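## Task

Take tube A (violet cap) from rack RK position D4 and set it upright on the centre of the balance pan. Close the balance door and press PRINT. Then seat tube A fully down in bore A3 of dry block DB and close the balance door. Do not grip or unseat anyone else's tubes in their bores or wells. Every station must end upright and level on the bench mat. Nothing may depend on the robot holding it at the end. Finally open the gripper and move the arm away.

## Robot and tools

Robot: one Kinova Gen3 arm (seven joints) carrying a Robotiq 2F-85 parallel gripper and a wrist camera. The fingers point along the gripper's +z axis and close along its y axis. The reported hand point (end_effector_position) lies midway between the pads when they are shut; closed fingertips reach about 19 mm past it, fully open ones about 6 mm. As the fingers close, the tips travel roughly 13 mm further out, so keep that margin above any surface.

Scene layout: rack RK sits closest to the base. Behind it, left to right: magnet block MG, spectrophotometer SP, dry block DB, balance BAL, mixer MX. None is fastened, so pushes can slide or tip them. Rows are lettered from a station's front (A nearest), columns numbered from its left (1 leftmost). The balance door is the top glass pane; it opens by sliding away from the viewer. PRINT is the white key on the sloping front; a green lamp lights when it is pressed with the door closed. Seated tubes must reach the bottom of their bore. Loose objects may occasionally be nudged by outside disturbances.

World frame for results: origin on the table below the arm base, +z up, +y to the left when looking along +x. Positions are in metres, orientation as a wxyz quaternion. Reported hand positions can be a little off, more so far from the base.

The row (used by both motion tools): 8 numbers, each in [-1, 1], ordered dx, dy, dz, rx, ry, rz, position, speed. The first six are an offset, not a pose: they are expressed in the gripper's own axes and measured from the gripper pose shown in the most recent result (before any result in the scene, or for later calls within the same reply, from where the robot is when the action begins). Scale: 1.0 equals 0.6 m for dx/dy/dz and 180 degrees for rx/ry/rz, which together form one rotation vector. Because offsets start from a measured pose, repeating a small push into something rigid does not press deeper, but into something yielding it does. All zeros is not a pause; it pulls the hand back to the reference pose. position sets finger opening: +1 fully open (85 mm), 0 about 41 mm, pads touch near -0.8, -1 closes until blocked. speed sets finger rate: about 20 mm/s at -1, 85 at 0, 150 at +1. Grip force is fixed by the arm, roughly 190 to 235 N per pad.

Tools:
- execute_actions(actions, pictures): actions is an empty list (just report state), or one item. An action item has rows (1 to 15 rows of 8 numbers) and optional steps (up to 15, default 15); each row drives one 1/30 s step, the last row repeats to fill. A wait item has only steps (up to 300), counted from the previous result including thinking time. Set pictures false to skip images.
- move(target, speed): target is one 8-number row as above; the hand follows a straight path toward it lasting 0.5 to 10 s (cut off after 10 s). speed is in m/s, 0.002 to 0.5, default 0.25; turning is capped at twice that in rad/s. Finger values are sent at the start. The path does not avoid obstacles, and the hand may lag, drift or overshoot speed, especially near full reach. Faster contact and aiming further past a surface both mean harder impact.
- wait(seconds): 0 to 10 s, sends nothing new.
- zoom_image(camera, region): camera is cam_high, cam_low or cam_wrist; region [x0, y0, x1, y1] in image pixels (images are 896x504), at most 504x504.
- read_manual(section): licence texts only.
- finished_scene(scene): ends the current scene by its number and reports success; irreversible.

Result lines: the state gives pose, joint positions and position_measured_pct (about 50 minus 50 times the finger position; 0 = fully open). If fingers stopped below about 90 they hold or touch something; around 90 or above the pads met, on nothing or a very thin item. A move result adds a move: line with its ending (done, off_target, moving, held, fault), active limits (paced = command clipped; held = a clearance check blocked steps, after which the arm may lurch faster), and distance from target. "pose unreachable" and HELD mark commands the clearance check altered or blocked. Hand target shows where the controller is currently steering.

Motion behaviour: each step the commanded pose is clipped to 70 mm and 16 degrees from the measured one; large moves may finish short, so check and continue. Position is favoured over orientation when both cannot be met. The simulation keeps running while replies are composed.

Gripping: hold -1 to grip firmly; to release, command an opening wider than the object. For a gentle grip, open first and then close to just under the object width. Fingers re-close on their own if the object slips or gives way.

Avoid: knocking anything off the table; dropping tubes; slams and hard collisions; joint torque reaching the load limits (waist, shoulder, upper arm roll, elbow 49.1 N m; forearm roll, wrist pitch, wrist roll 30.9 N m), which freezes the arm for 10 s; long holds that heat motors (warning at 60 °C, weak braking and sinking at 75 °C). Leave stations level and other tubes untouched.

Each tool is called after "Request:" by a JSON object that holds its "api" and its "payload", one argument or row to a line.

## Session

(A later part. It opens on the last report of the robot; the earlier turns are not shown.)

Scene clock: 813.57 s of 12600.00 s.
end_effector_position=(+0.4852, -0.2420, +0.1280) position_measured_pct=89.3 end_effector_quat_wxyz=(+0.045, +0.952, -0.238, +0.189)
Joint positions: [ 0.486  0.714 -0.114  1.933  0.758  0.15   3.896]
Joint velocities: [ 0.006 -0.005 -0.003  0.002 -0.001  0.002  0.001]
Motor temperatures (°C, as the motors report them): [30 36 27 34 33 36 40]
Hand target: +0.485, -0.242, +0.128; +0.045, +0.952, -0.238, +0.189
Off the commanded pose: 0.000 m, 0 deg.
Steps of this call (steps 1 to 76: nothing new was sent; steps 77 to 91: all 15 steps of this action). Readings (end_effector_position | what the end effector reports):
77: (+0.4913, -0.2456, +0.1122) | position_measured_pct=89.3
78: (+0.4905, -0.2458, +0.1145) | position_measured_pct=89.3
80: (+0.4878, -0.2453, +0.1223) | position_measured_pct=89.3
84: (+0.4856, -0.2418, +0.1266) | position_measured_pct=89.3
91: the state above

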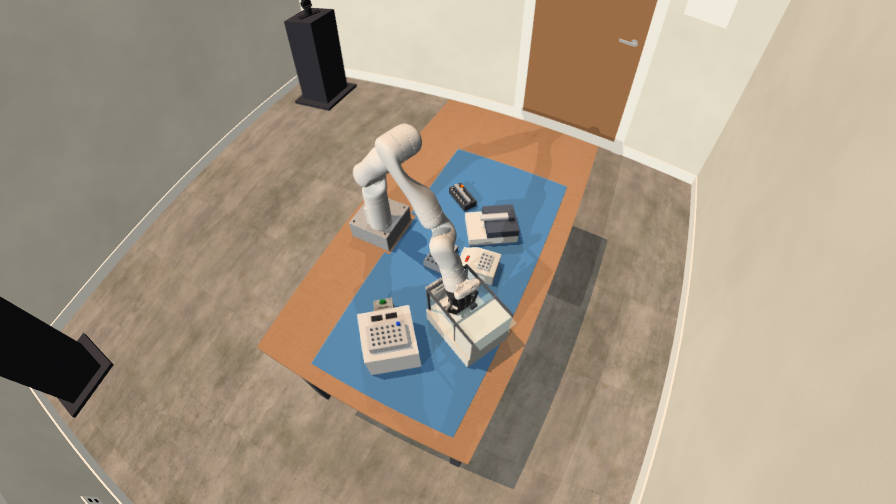

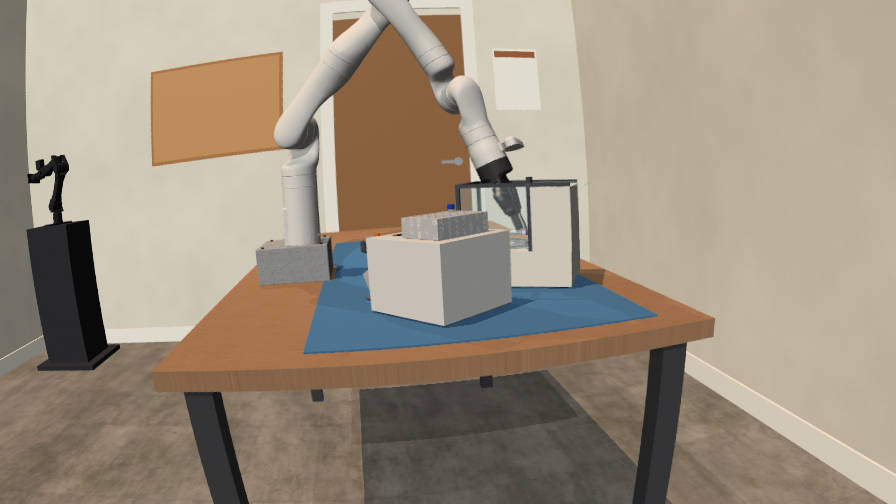

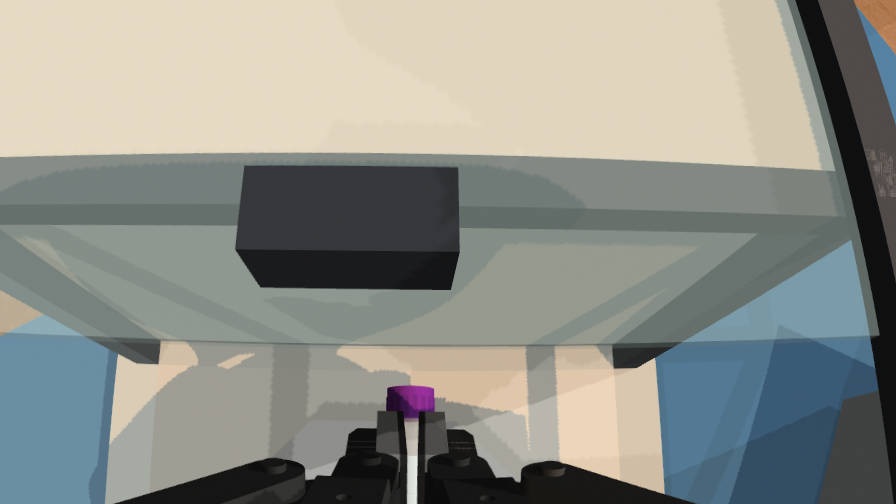

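Request:
{"api": "move", "payload": {
  "target": [0,0,-0.3,0,0,0,-1,0],
  "speed": 0.05
}}

Scene clock: 819.50 s of 12600.00 s.
end_effector_position=(+0.4241, -0.2100, +0.2937) position_measured_pct=89.3 end_effector_quat_wxyz=(+0.045, +0.952, -0.238, +0.188)
Joint positions: [ 0.82   0.307 -0.538  1.97   0.412  0.555  4.234]
Joint velocities: [ 0.005 -0.005  0.001 -0.    -0.004  0.002  0.005]
Motor temperatures (°C, as the motors report them): [30 36 27 34 33 36 40]
Hand target: +0.424, -0.210, +0.294; +0.045, +0.952, -0.238, +0.188
Off the commanded pose: 0.001 m, 0 deg.
move: done

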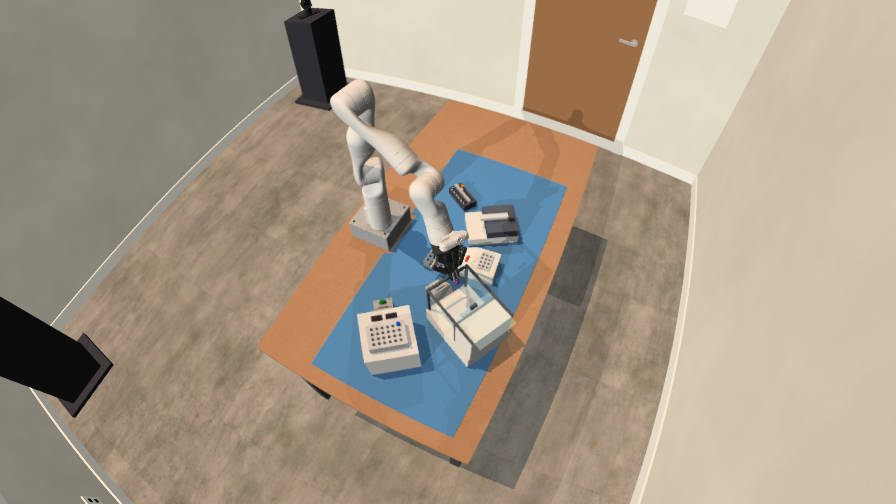

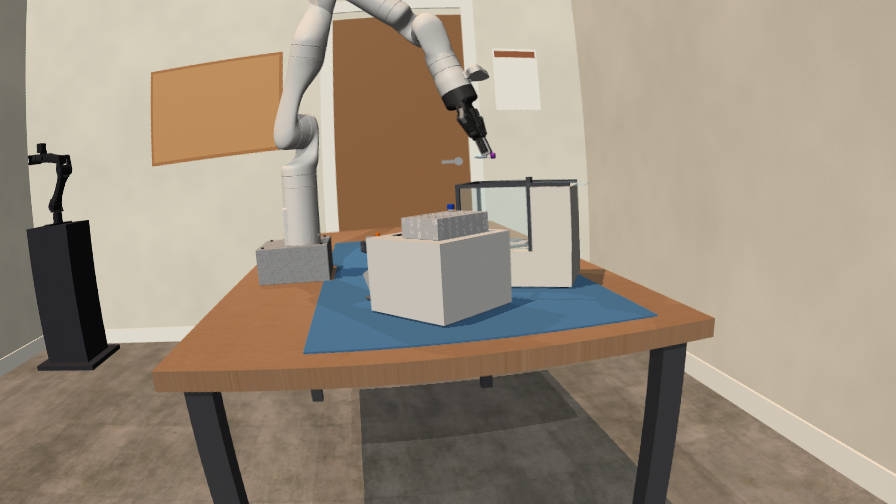

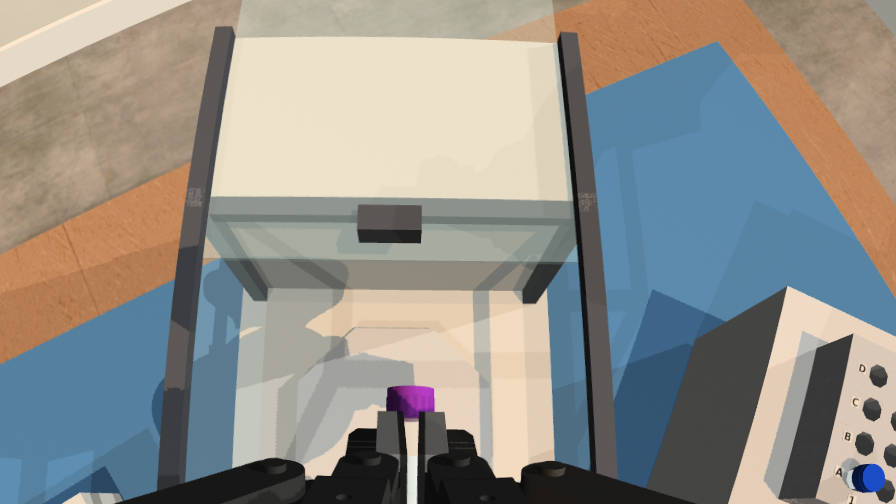

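Request:
{"api": "move", "payload": {
  "target": [-0.329,0.0565,-0.133,0,0,0,-1,0],
  "speed": 0.08
}}

Request:
{"api": "move", "payload": {
  "target": [0.14,0,-0.345,0,0,0,-1,0],
  "speed": 0.08
}}

Scene clock: 872.23 s of 12600.00 s.
end_effector_position=(+0.2203, -0.1402, +0.2915) position_measured_pct=89.3 end_effector_quat_wxyz=(+0.044, +0.952, -0.238, +0.188)
Joint positions: [ 1.008 -0.229 -0.408  2.495 -0.284  0.488  5.034]
Joint velocities: [-0.004 -0.008  0.005  0.003 -0.007  0.001  0.009]
Motor temperatures (°C, as the motors report them): [30 35 27 34 33 36 40]
Hand target: +0.220, -0.140, +0.292; +0.044, +0.952, -0.238, +0.189
Off the commanded pose: 0.001 m, 0 deg.
After step 1489, the last 206 steps of your reply time or wait did not run and took no scene time. You can wait again.
move: done

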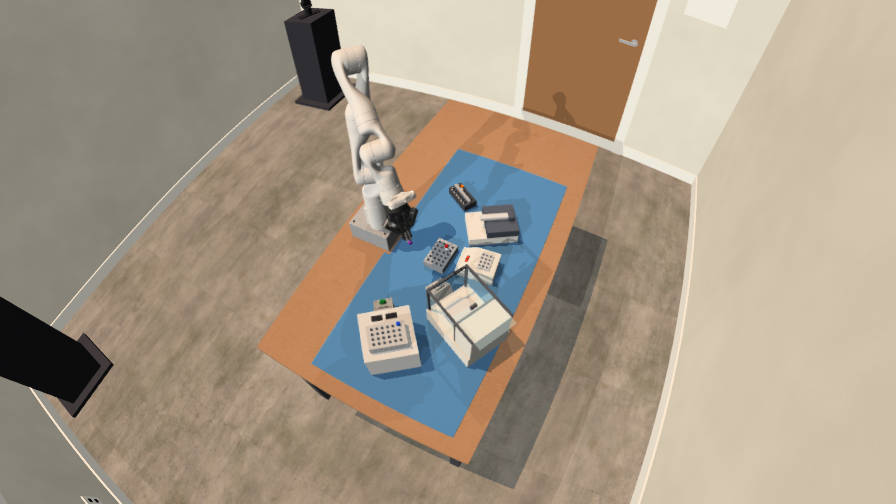

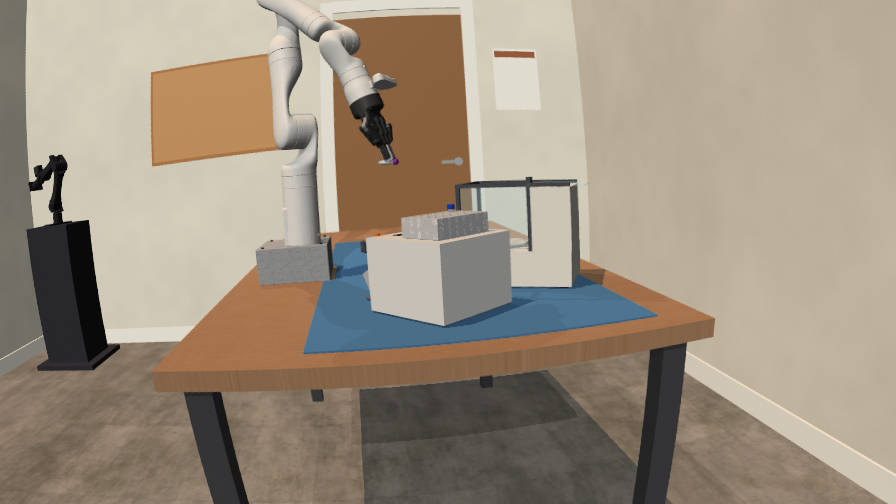

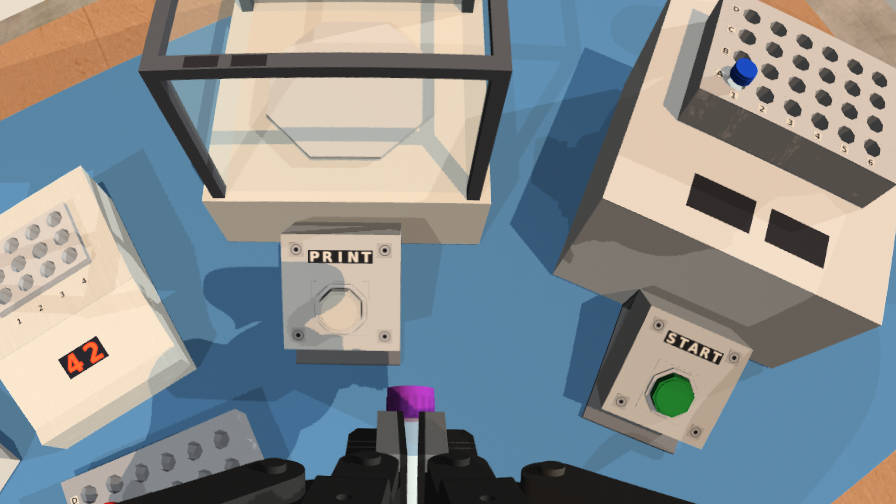

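Scene clock: 875.40 s of 12600.00 s.
end_effector_position=(+0.2190, -0.1404, +0.5147) position_measured_pct=89.3 end_effector_quat_wxyz=(+0.043, +0.952, -0.238, +0.189)
Joint positions: [ 1.041 -0.416 -0.264  1.836 -0.223  1.339  5.005]
Joint velocities: [ 0.     0.002  0.    -0.007  0.002  0.004 -0.001]
Motor temperatures (°C, as the motors report them): [30 35 27 34 33 36 40]
Hand target: +0.219, -0.140, +0.515; +0.043, +0.952, -0.238, +0.189
Off the commanded pose: 0.001 m, 0 deg.
move: done

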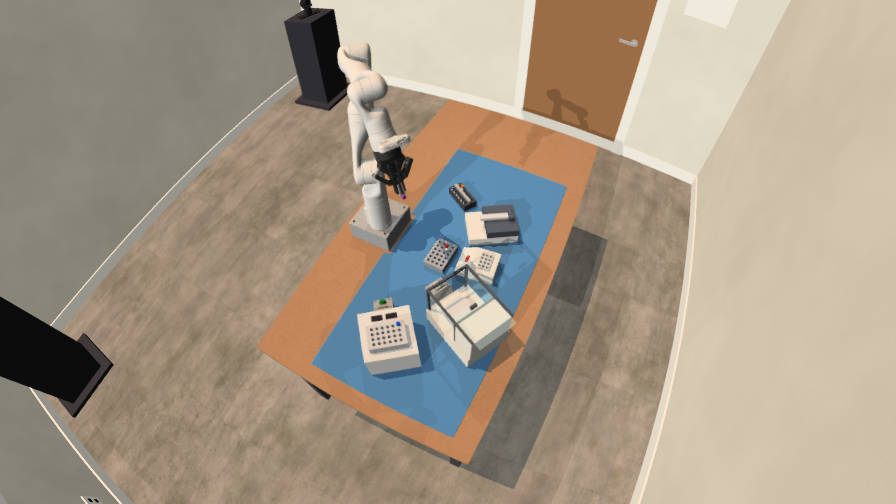

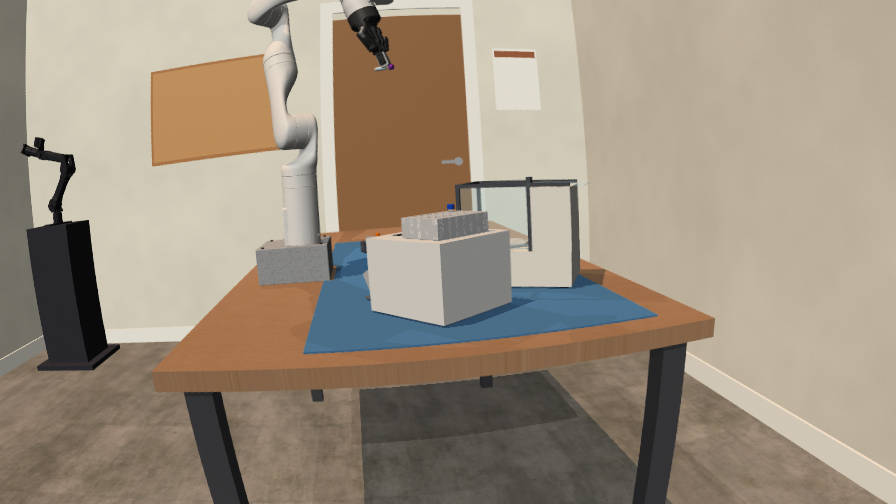

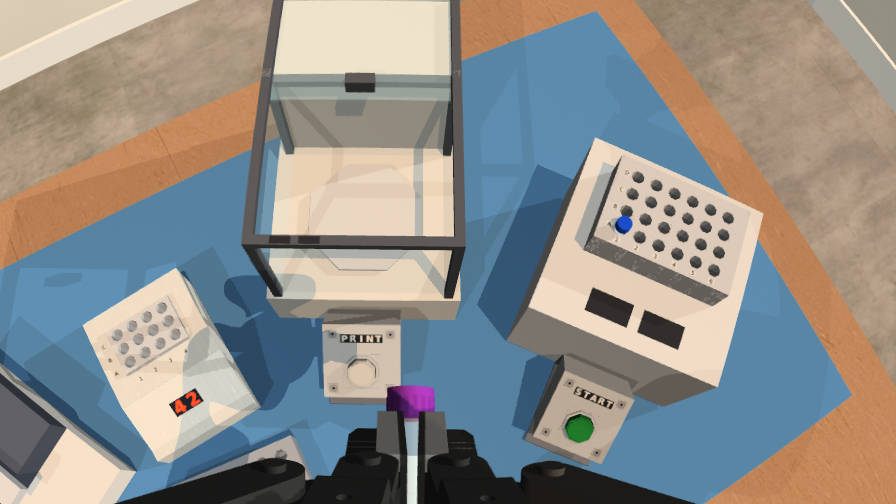

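Request:
{"api": "move", "payload": {
  "target": [-0.284,0,0.703,0,0,0,-1,0],
  "speed": 0.12
}}

Scene clock: 883.20 s of 12600.00 s.
end_effector_position=(+0.2231, -0.1414, +0.0610) position_measured_pct=89.3 end_effector_quat_wxyz=(-0.019, +0.969, -0.236, +0.073)
Joint positions: [ 0.715  0.77  -0.191  2.582 -0.156 -0.329  4.963]
Joint velocities: [-0.024  0.003 -0.03  -0.002 -0.177 -0.006  0.12 ]
Motor temperatures (°C, as the motors report them): [30 35 27 34 33 36 40]
Hand target: +0.223, -0.141, +0.061; -0.017, +0.969, -0.236, +0.072
Off the commanded pose: 0.003 m, 15 deg.
joint sent to its limit — the command would take joint 4 (elbow) past its upper limit, so that joint was sent only as far as its limit.
move: off_target

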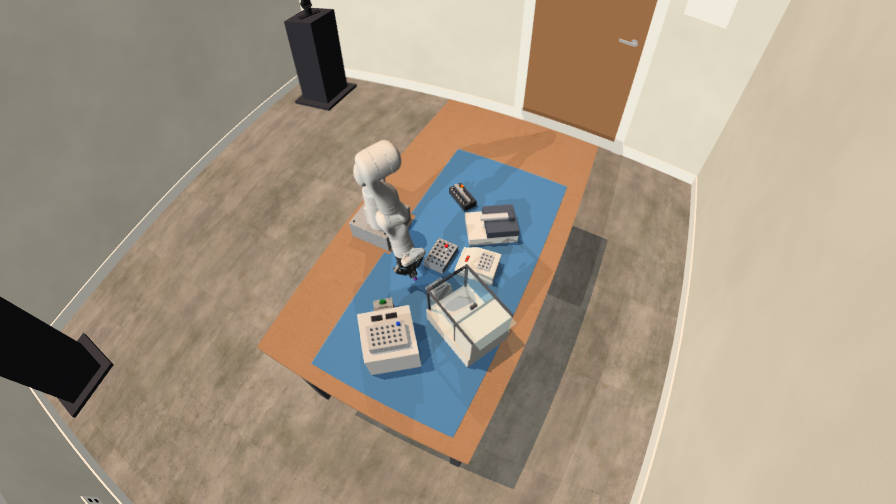

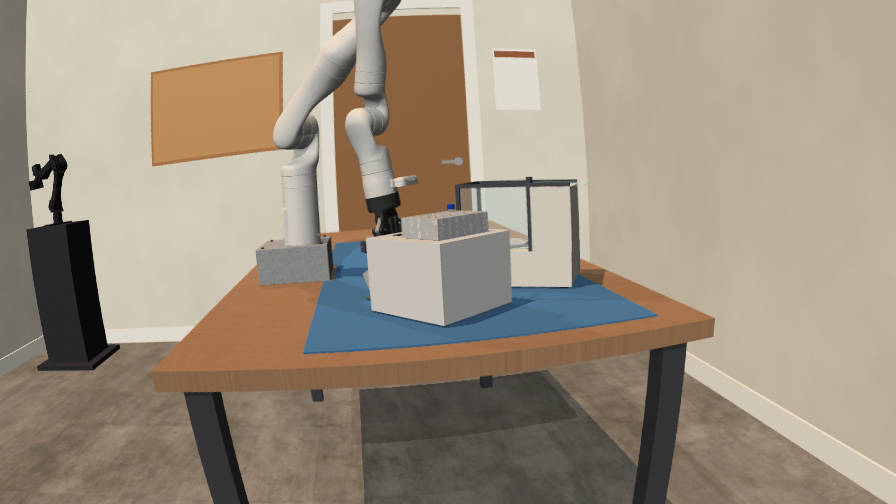

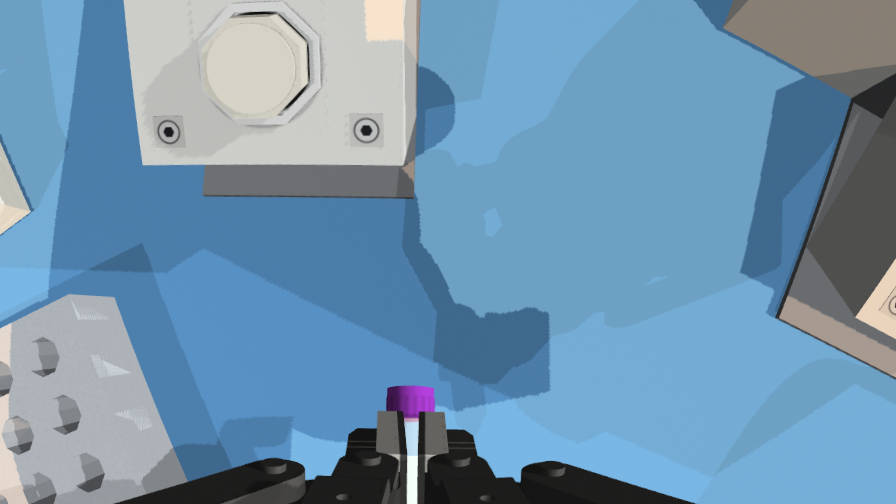

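Request:
{"api": "move", "payload": {
  "target": [0.07,0.05,0.0,0,0.078,0,-1,0],
  "speed": 0.05
}}

Scene clock: 895.67 s of 12600.00 s.
end_effector_position=(+0.2474, -0.1876, +0.0644) position_measured_pct=89.3 end_effector_quat_wxyz=(-0.009, +0.958, -0.234, +0.167)
Joint positions: [ 1.068  0.846 -0.431  2.582 -0.25  -0.53   5.277]
Joint velocities: [ 0.087  0.026 -0.097  0.001 -0.114 -0.023  0.139]
Motor temperatures (°C, as the motors report them): [30 34 27 34 33 36 40]
Hand target: +0.247, -0.188, +0.064; -0.010, +0.958, -0.234, +0.167
Off the commanded pose: 0.001 m, 4 deg.
joint sent to its limit — the command would take joint 4 (elbow) past its upper limit, so that joint was sent only as far as its limit.
move: off_target

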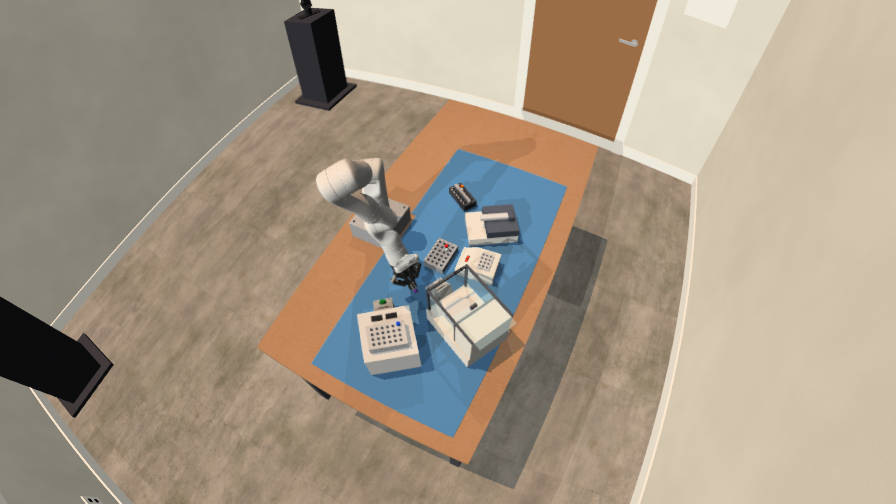

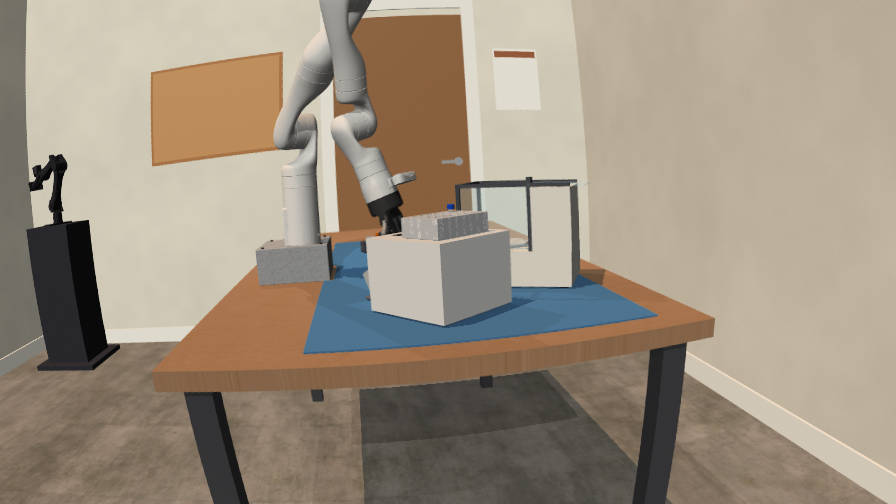

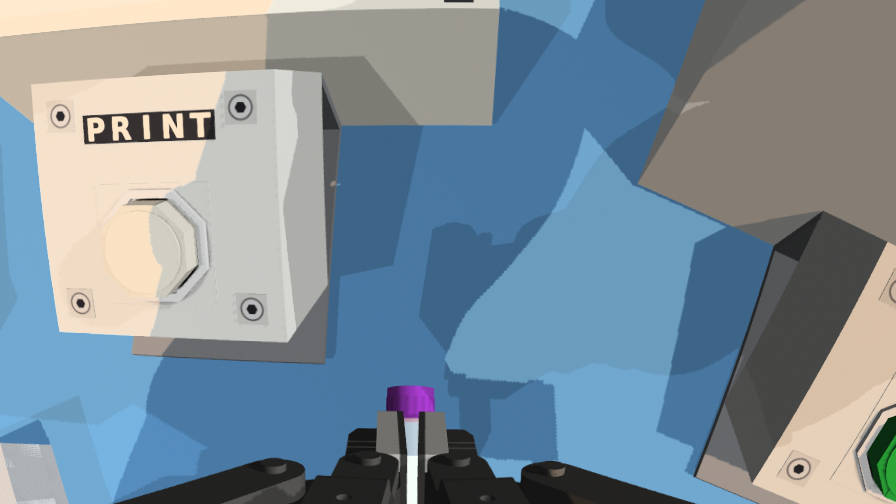

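Request:
{"api": "move", "payload": {
  "target": [0.0,0.045,0.04,0,0,0,-1,0],
  "speed": 0.04
}}

Scene clock: 903.60 s of 12600.00 s.
end_effector_position=(+0.2436, -0.2130, +0.0395) position_measured_pct=89.3 end_effector_quat_wxyz=(-0.009, +0.958, -0.234, +0.167)
Joint positions: [ 1.143  0.929 -0.402  2.517 -0.191 -0.525  5.339]
Joint velocities: [ 0.005  0.006  0.003 -0.003  0.003  0.001  0.001]
Motor temperatures (°C, as the motors report them): [30 34 27 34 33 36 40]
Hand target: +0.243, -0.213, +0.039; -0.010, +0.958, -0.234, +0.167
Off the commanded pose: 0.000 m, 0 deg.
move: done

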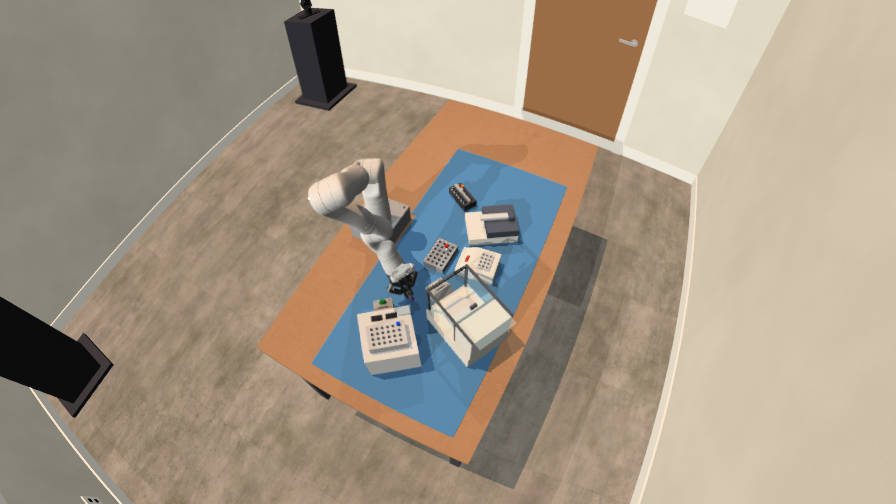

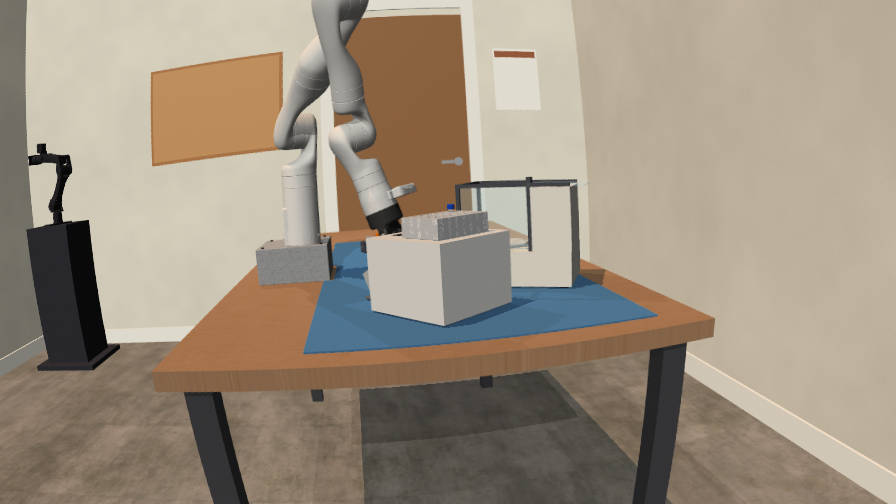

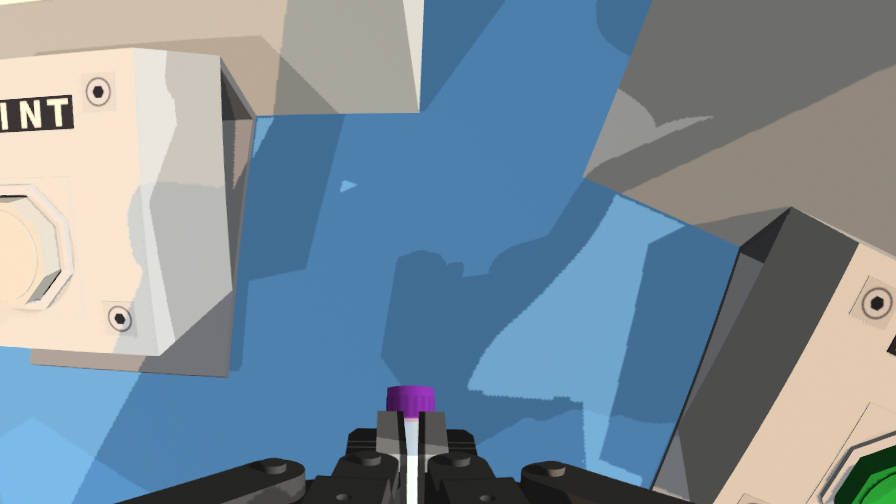

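Request:
{"api": "move", "payload": {
  "target": [-0.007,0,0.018,0,0,0,-1,0],
  "speed": 0.02
}}

Request:
{"api": "move", "payload": {
  "target": [0,0,0,0,0,0,-0.5,-0.5]
}}

Request:
{"api": "move", "payload": {
  "target": [0.06,0,-0.13,0,0,0,-0.5,0],
  "speed": 0.08
}}

Scene clock: 908.70 s of 12600.00 s.
end_effector_position=(+0.2434, -0.2120, +0.0295) position_measured_pct=89.3 end_effector_quat_wxyz=(-0.009, +0.958, -0.233, +0.167)
Joint positions: [ 1.139  0.97  -0.397  2.516 -0.184 -0.566  5.343]
Joint velocities: [-0.     0.003 -0.001  0.003  0.002 -0.008  0.   ]
Motor temperatures (°C, as the motors report them): [30 34 27 34 33 36 40]
Hand target: +0.244, -0.212, +0.028; -0.009, +0.958, -0.234, +0.167
Off the commanded pose: 0.002 m, 0 deg.
move: done

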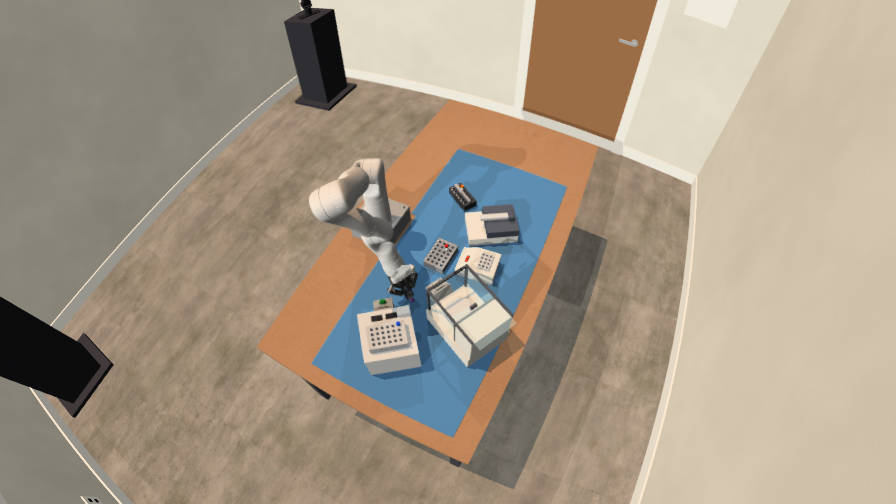

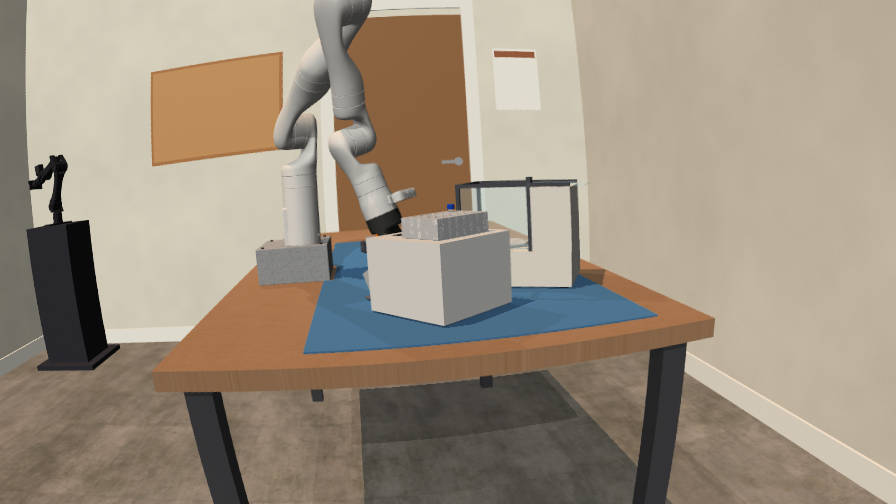

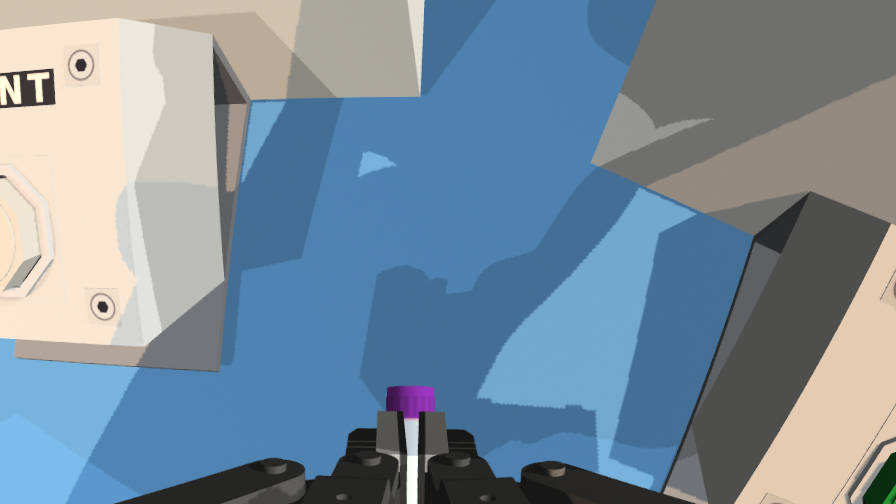

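Scene clock: 909.30 s of 12600.00 s.
end_effector_position=(+0.2434, -0.2120, +0.0295) position_measured_pct=75.0 end_effector_quat_wxyz=(-0.009, +0.958, -0.233, +0.167)
Joint positions: [ 1.139  0.97  -0.397  2.516 -0.184 -0.566  5.343]
Joint velocities: [-0.     0.     0.001  0.002 -0.001  0.001  0.001]
Motor temperatures (°C, as the motors report them): [30 34 27 34 33 36 40]
Hand target: +0.243, -0.212, +0.029; -0.009, +0.958, -0.233, +0.167
Off the commanded pose: 0.000 m, 0 deg.
move: done

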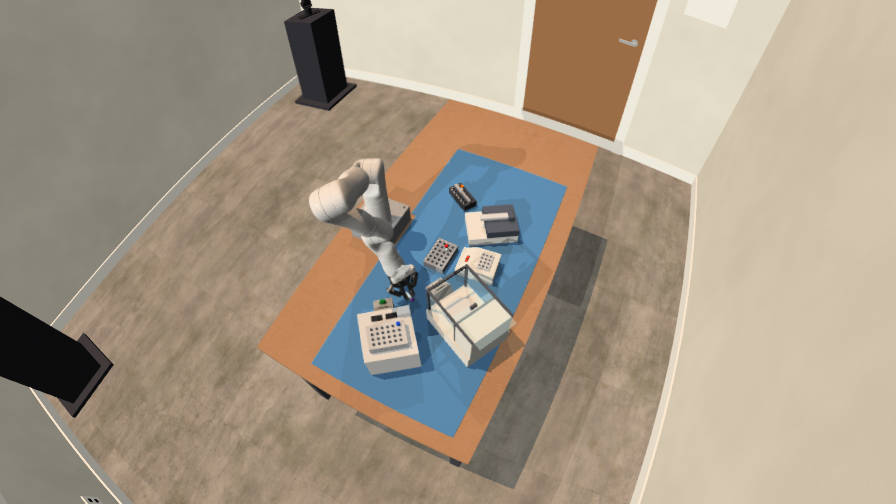

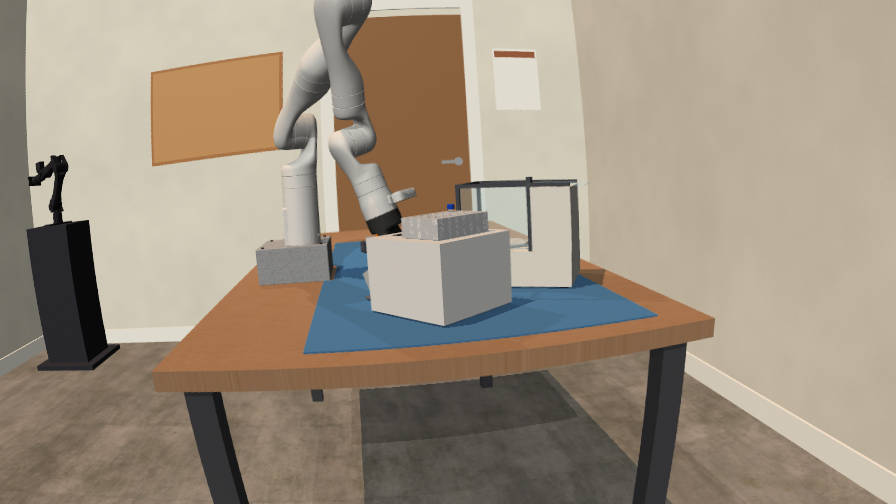

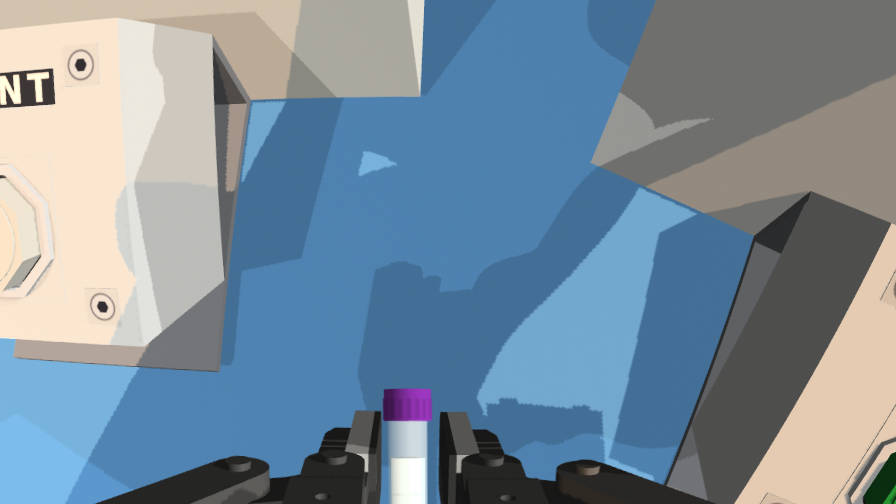

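Scene clock: 910.83 s of 12600.00 s.
end_effector_position=(+0.2479, -0.2228, +0.1141) position_measured_pct=75.0 end_effector_quat_wxyz=(-0.009, +0.958, -0.233, +0.167)
Joint positions: [ 1.178  0.625 -0.433  2.487 -0.231 -0.199  5.313]
Joint velocities: [ 0.001 -0.008 -0.001 -0.002  0.001  0.002  0.   ]
Motor temperatures (°C, as the motors report them): [30 34 27 34 33 36 40]
Hand target: +0.248, -0.223, +0.114; -0.009, +0.958, -0.233, +0.167
Off the commanded pose: 0.001 m, 0 deg.
move: done

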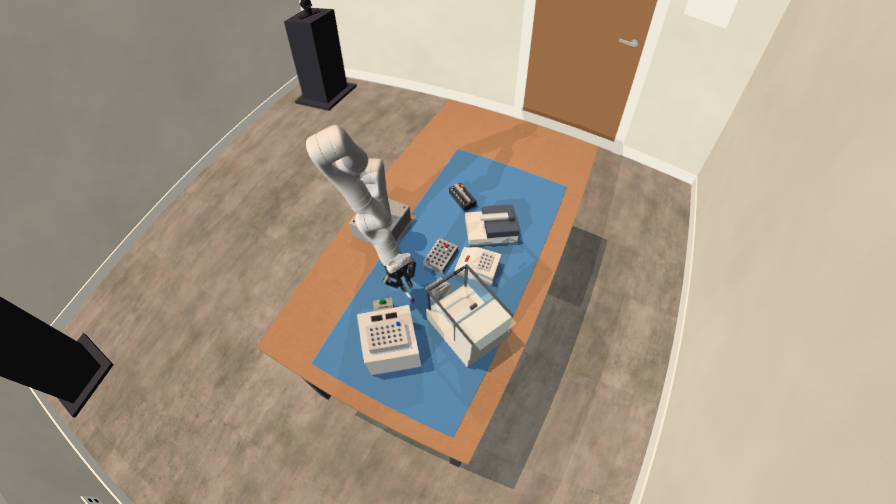

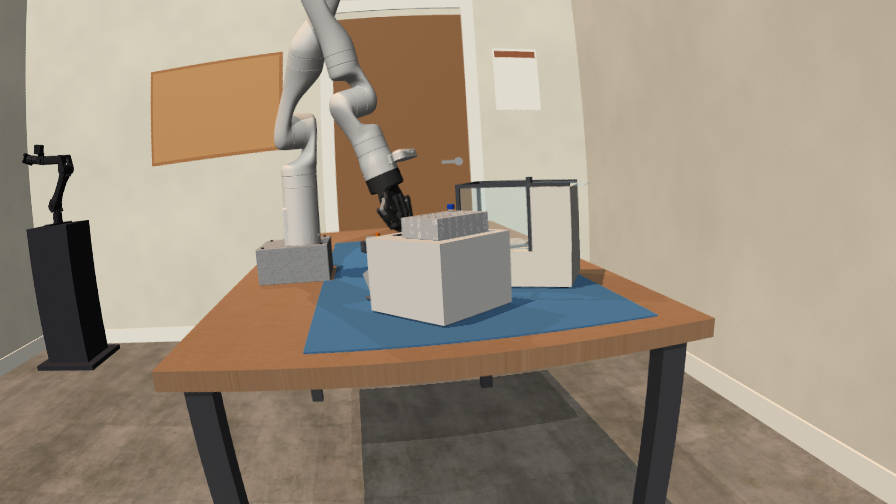

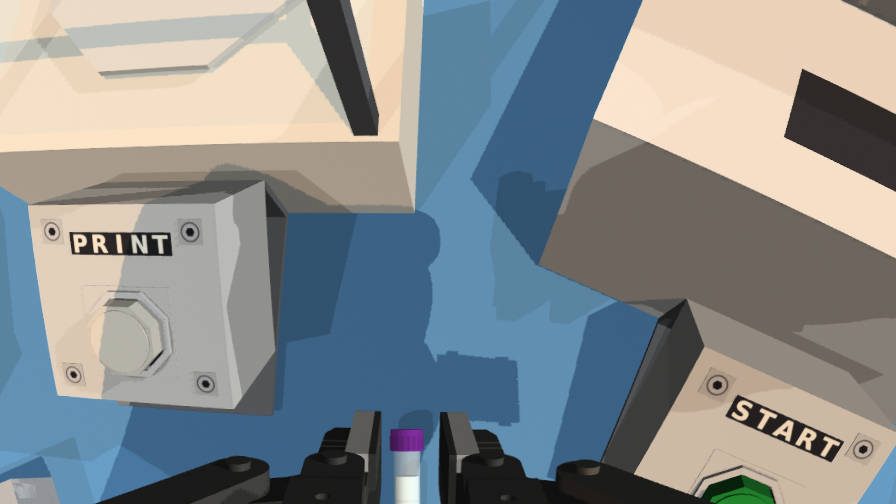

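Request:
{"api": "move", "payload": {
  "target": [0,0,0,0,-0.278,0,-0.5,0],
  "speed": 0.1
}}

Scene clock: 942.00 s of 12600.00 s.
end_effector_position=(+0.2511, -0.2285, +0.1269) position_measured_pct=75.0 end_effector_quat_wxyz=(-0.102, +0.941, -0.211, -0.243)
Joint positions: [ 0.558  0.858  0.157  1.682 -0.091  1.148  5.018]
Joint velocities: [-0.002  0.003  0.004 -0.008  0.     0.012  0.   ]
Motor temperatures (°C, as the motors report them): [30 34 27 34 33 36 40]
Hand target: +0.248, -0.223, +0.115; -0.106, +0.939, -0.208, -0.254
Off the commanded pose: 0.014 m, 1 deg.
move: off_target

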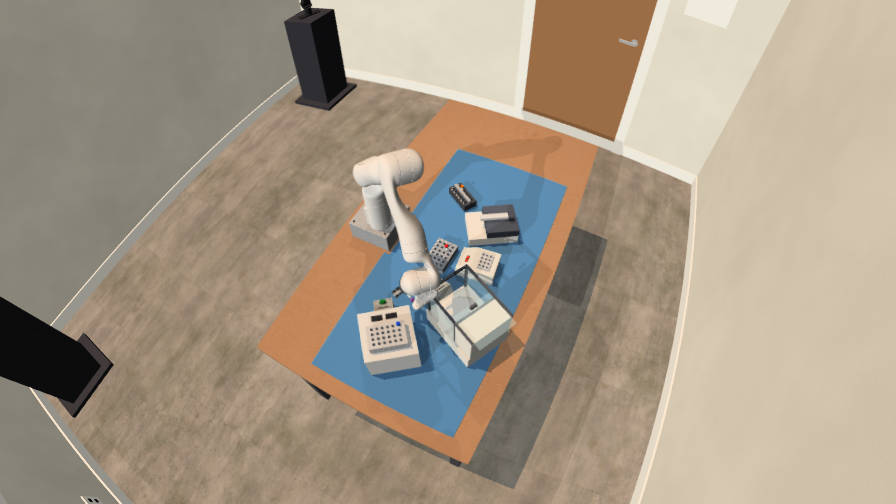

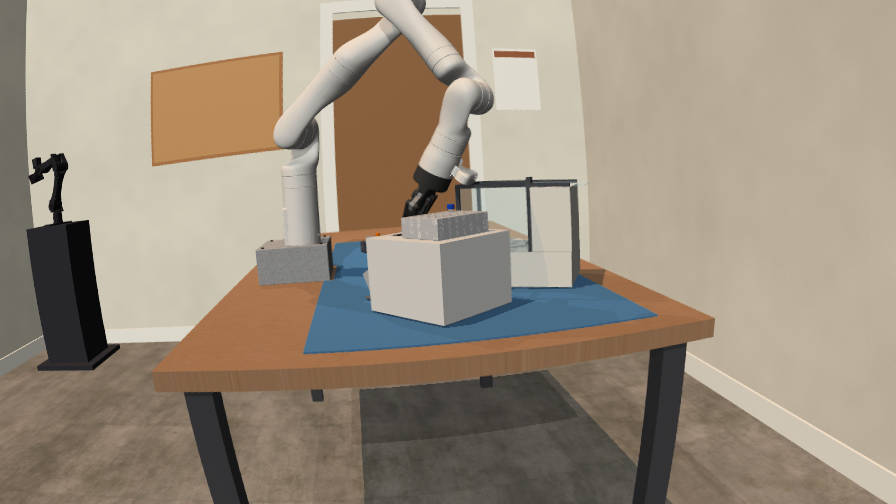

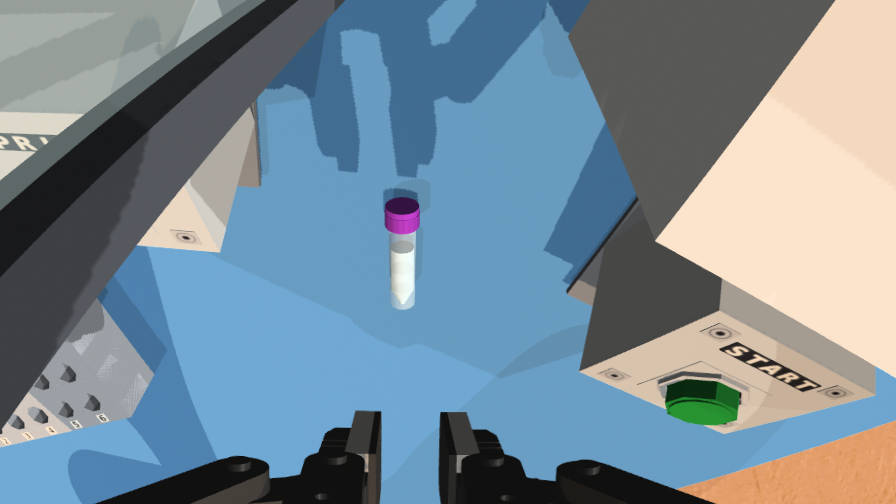

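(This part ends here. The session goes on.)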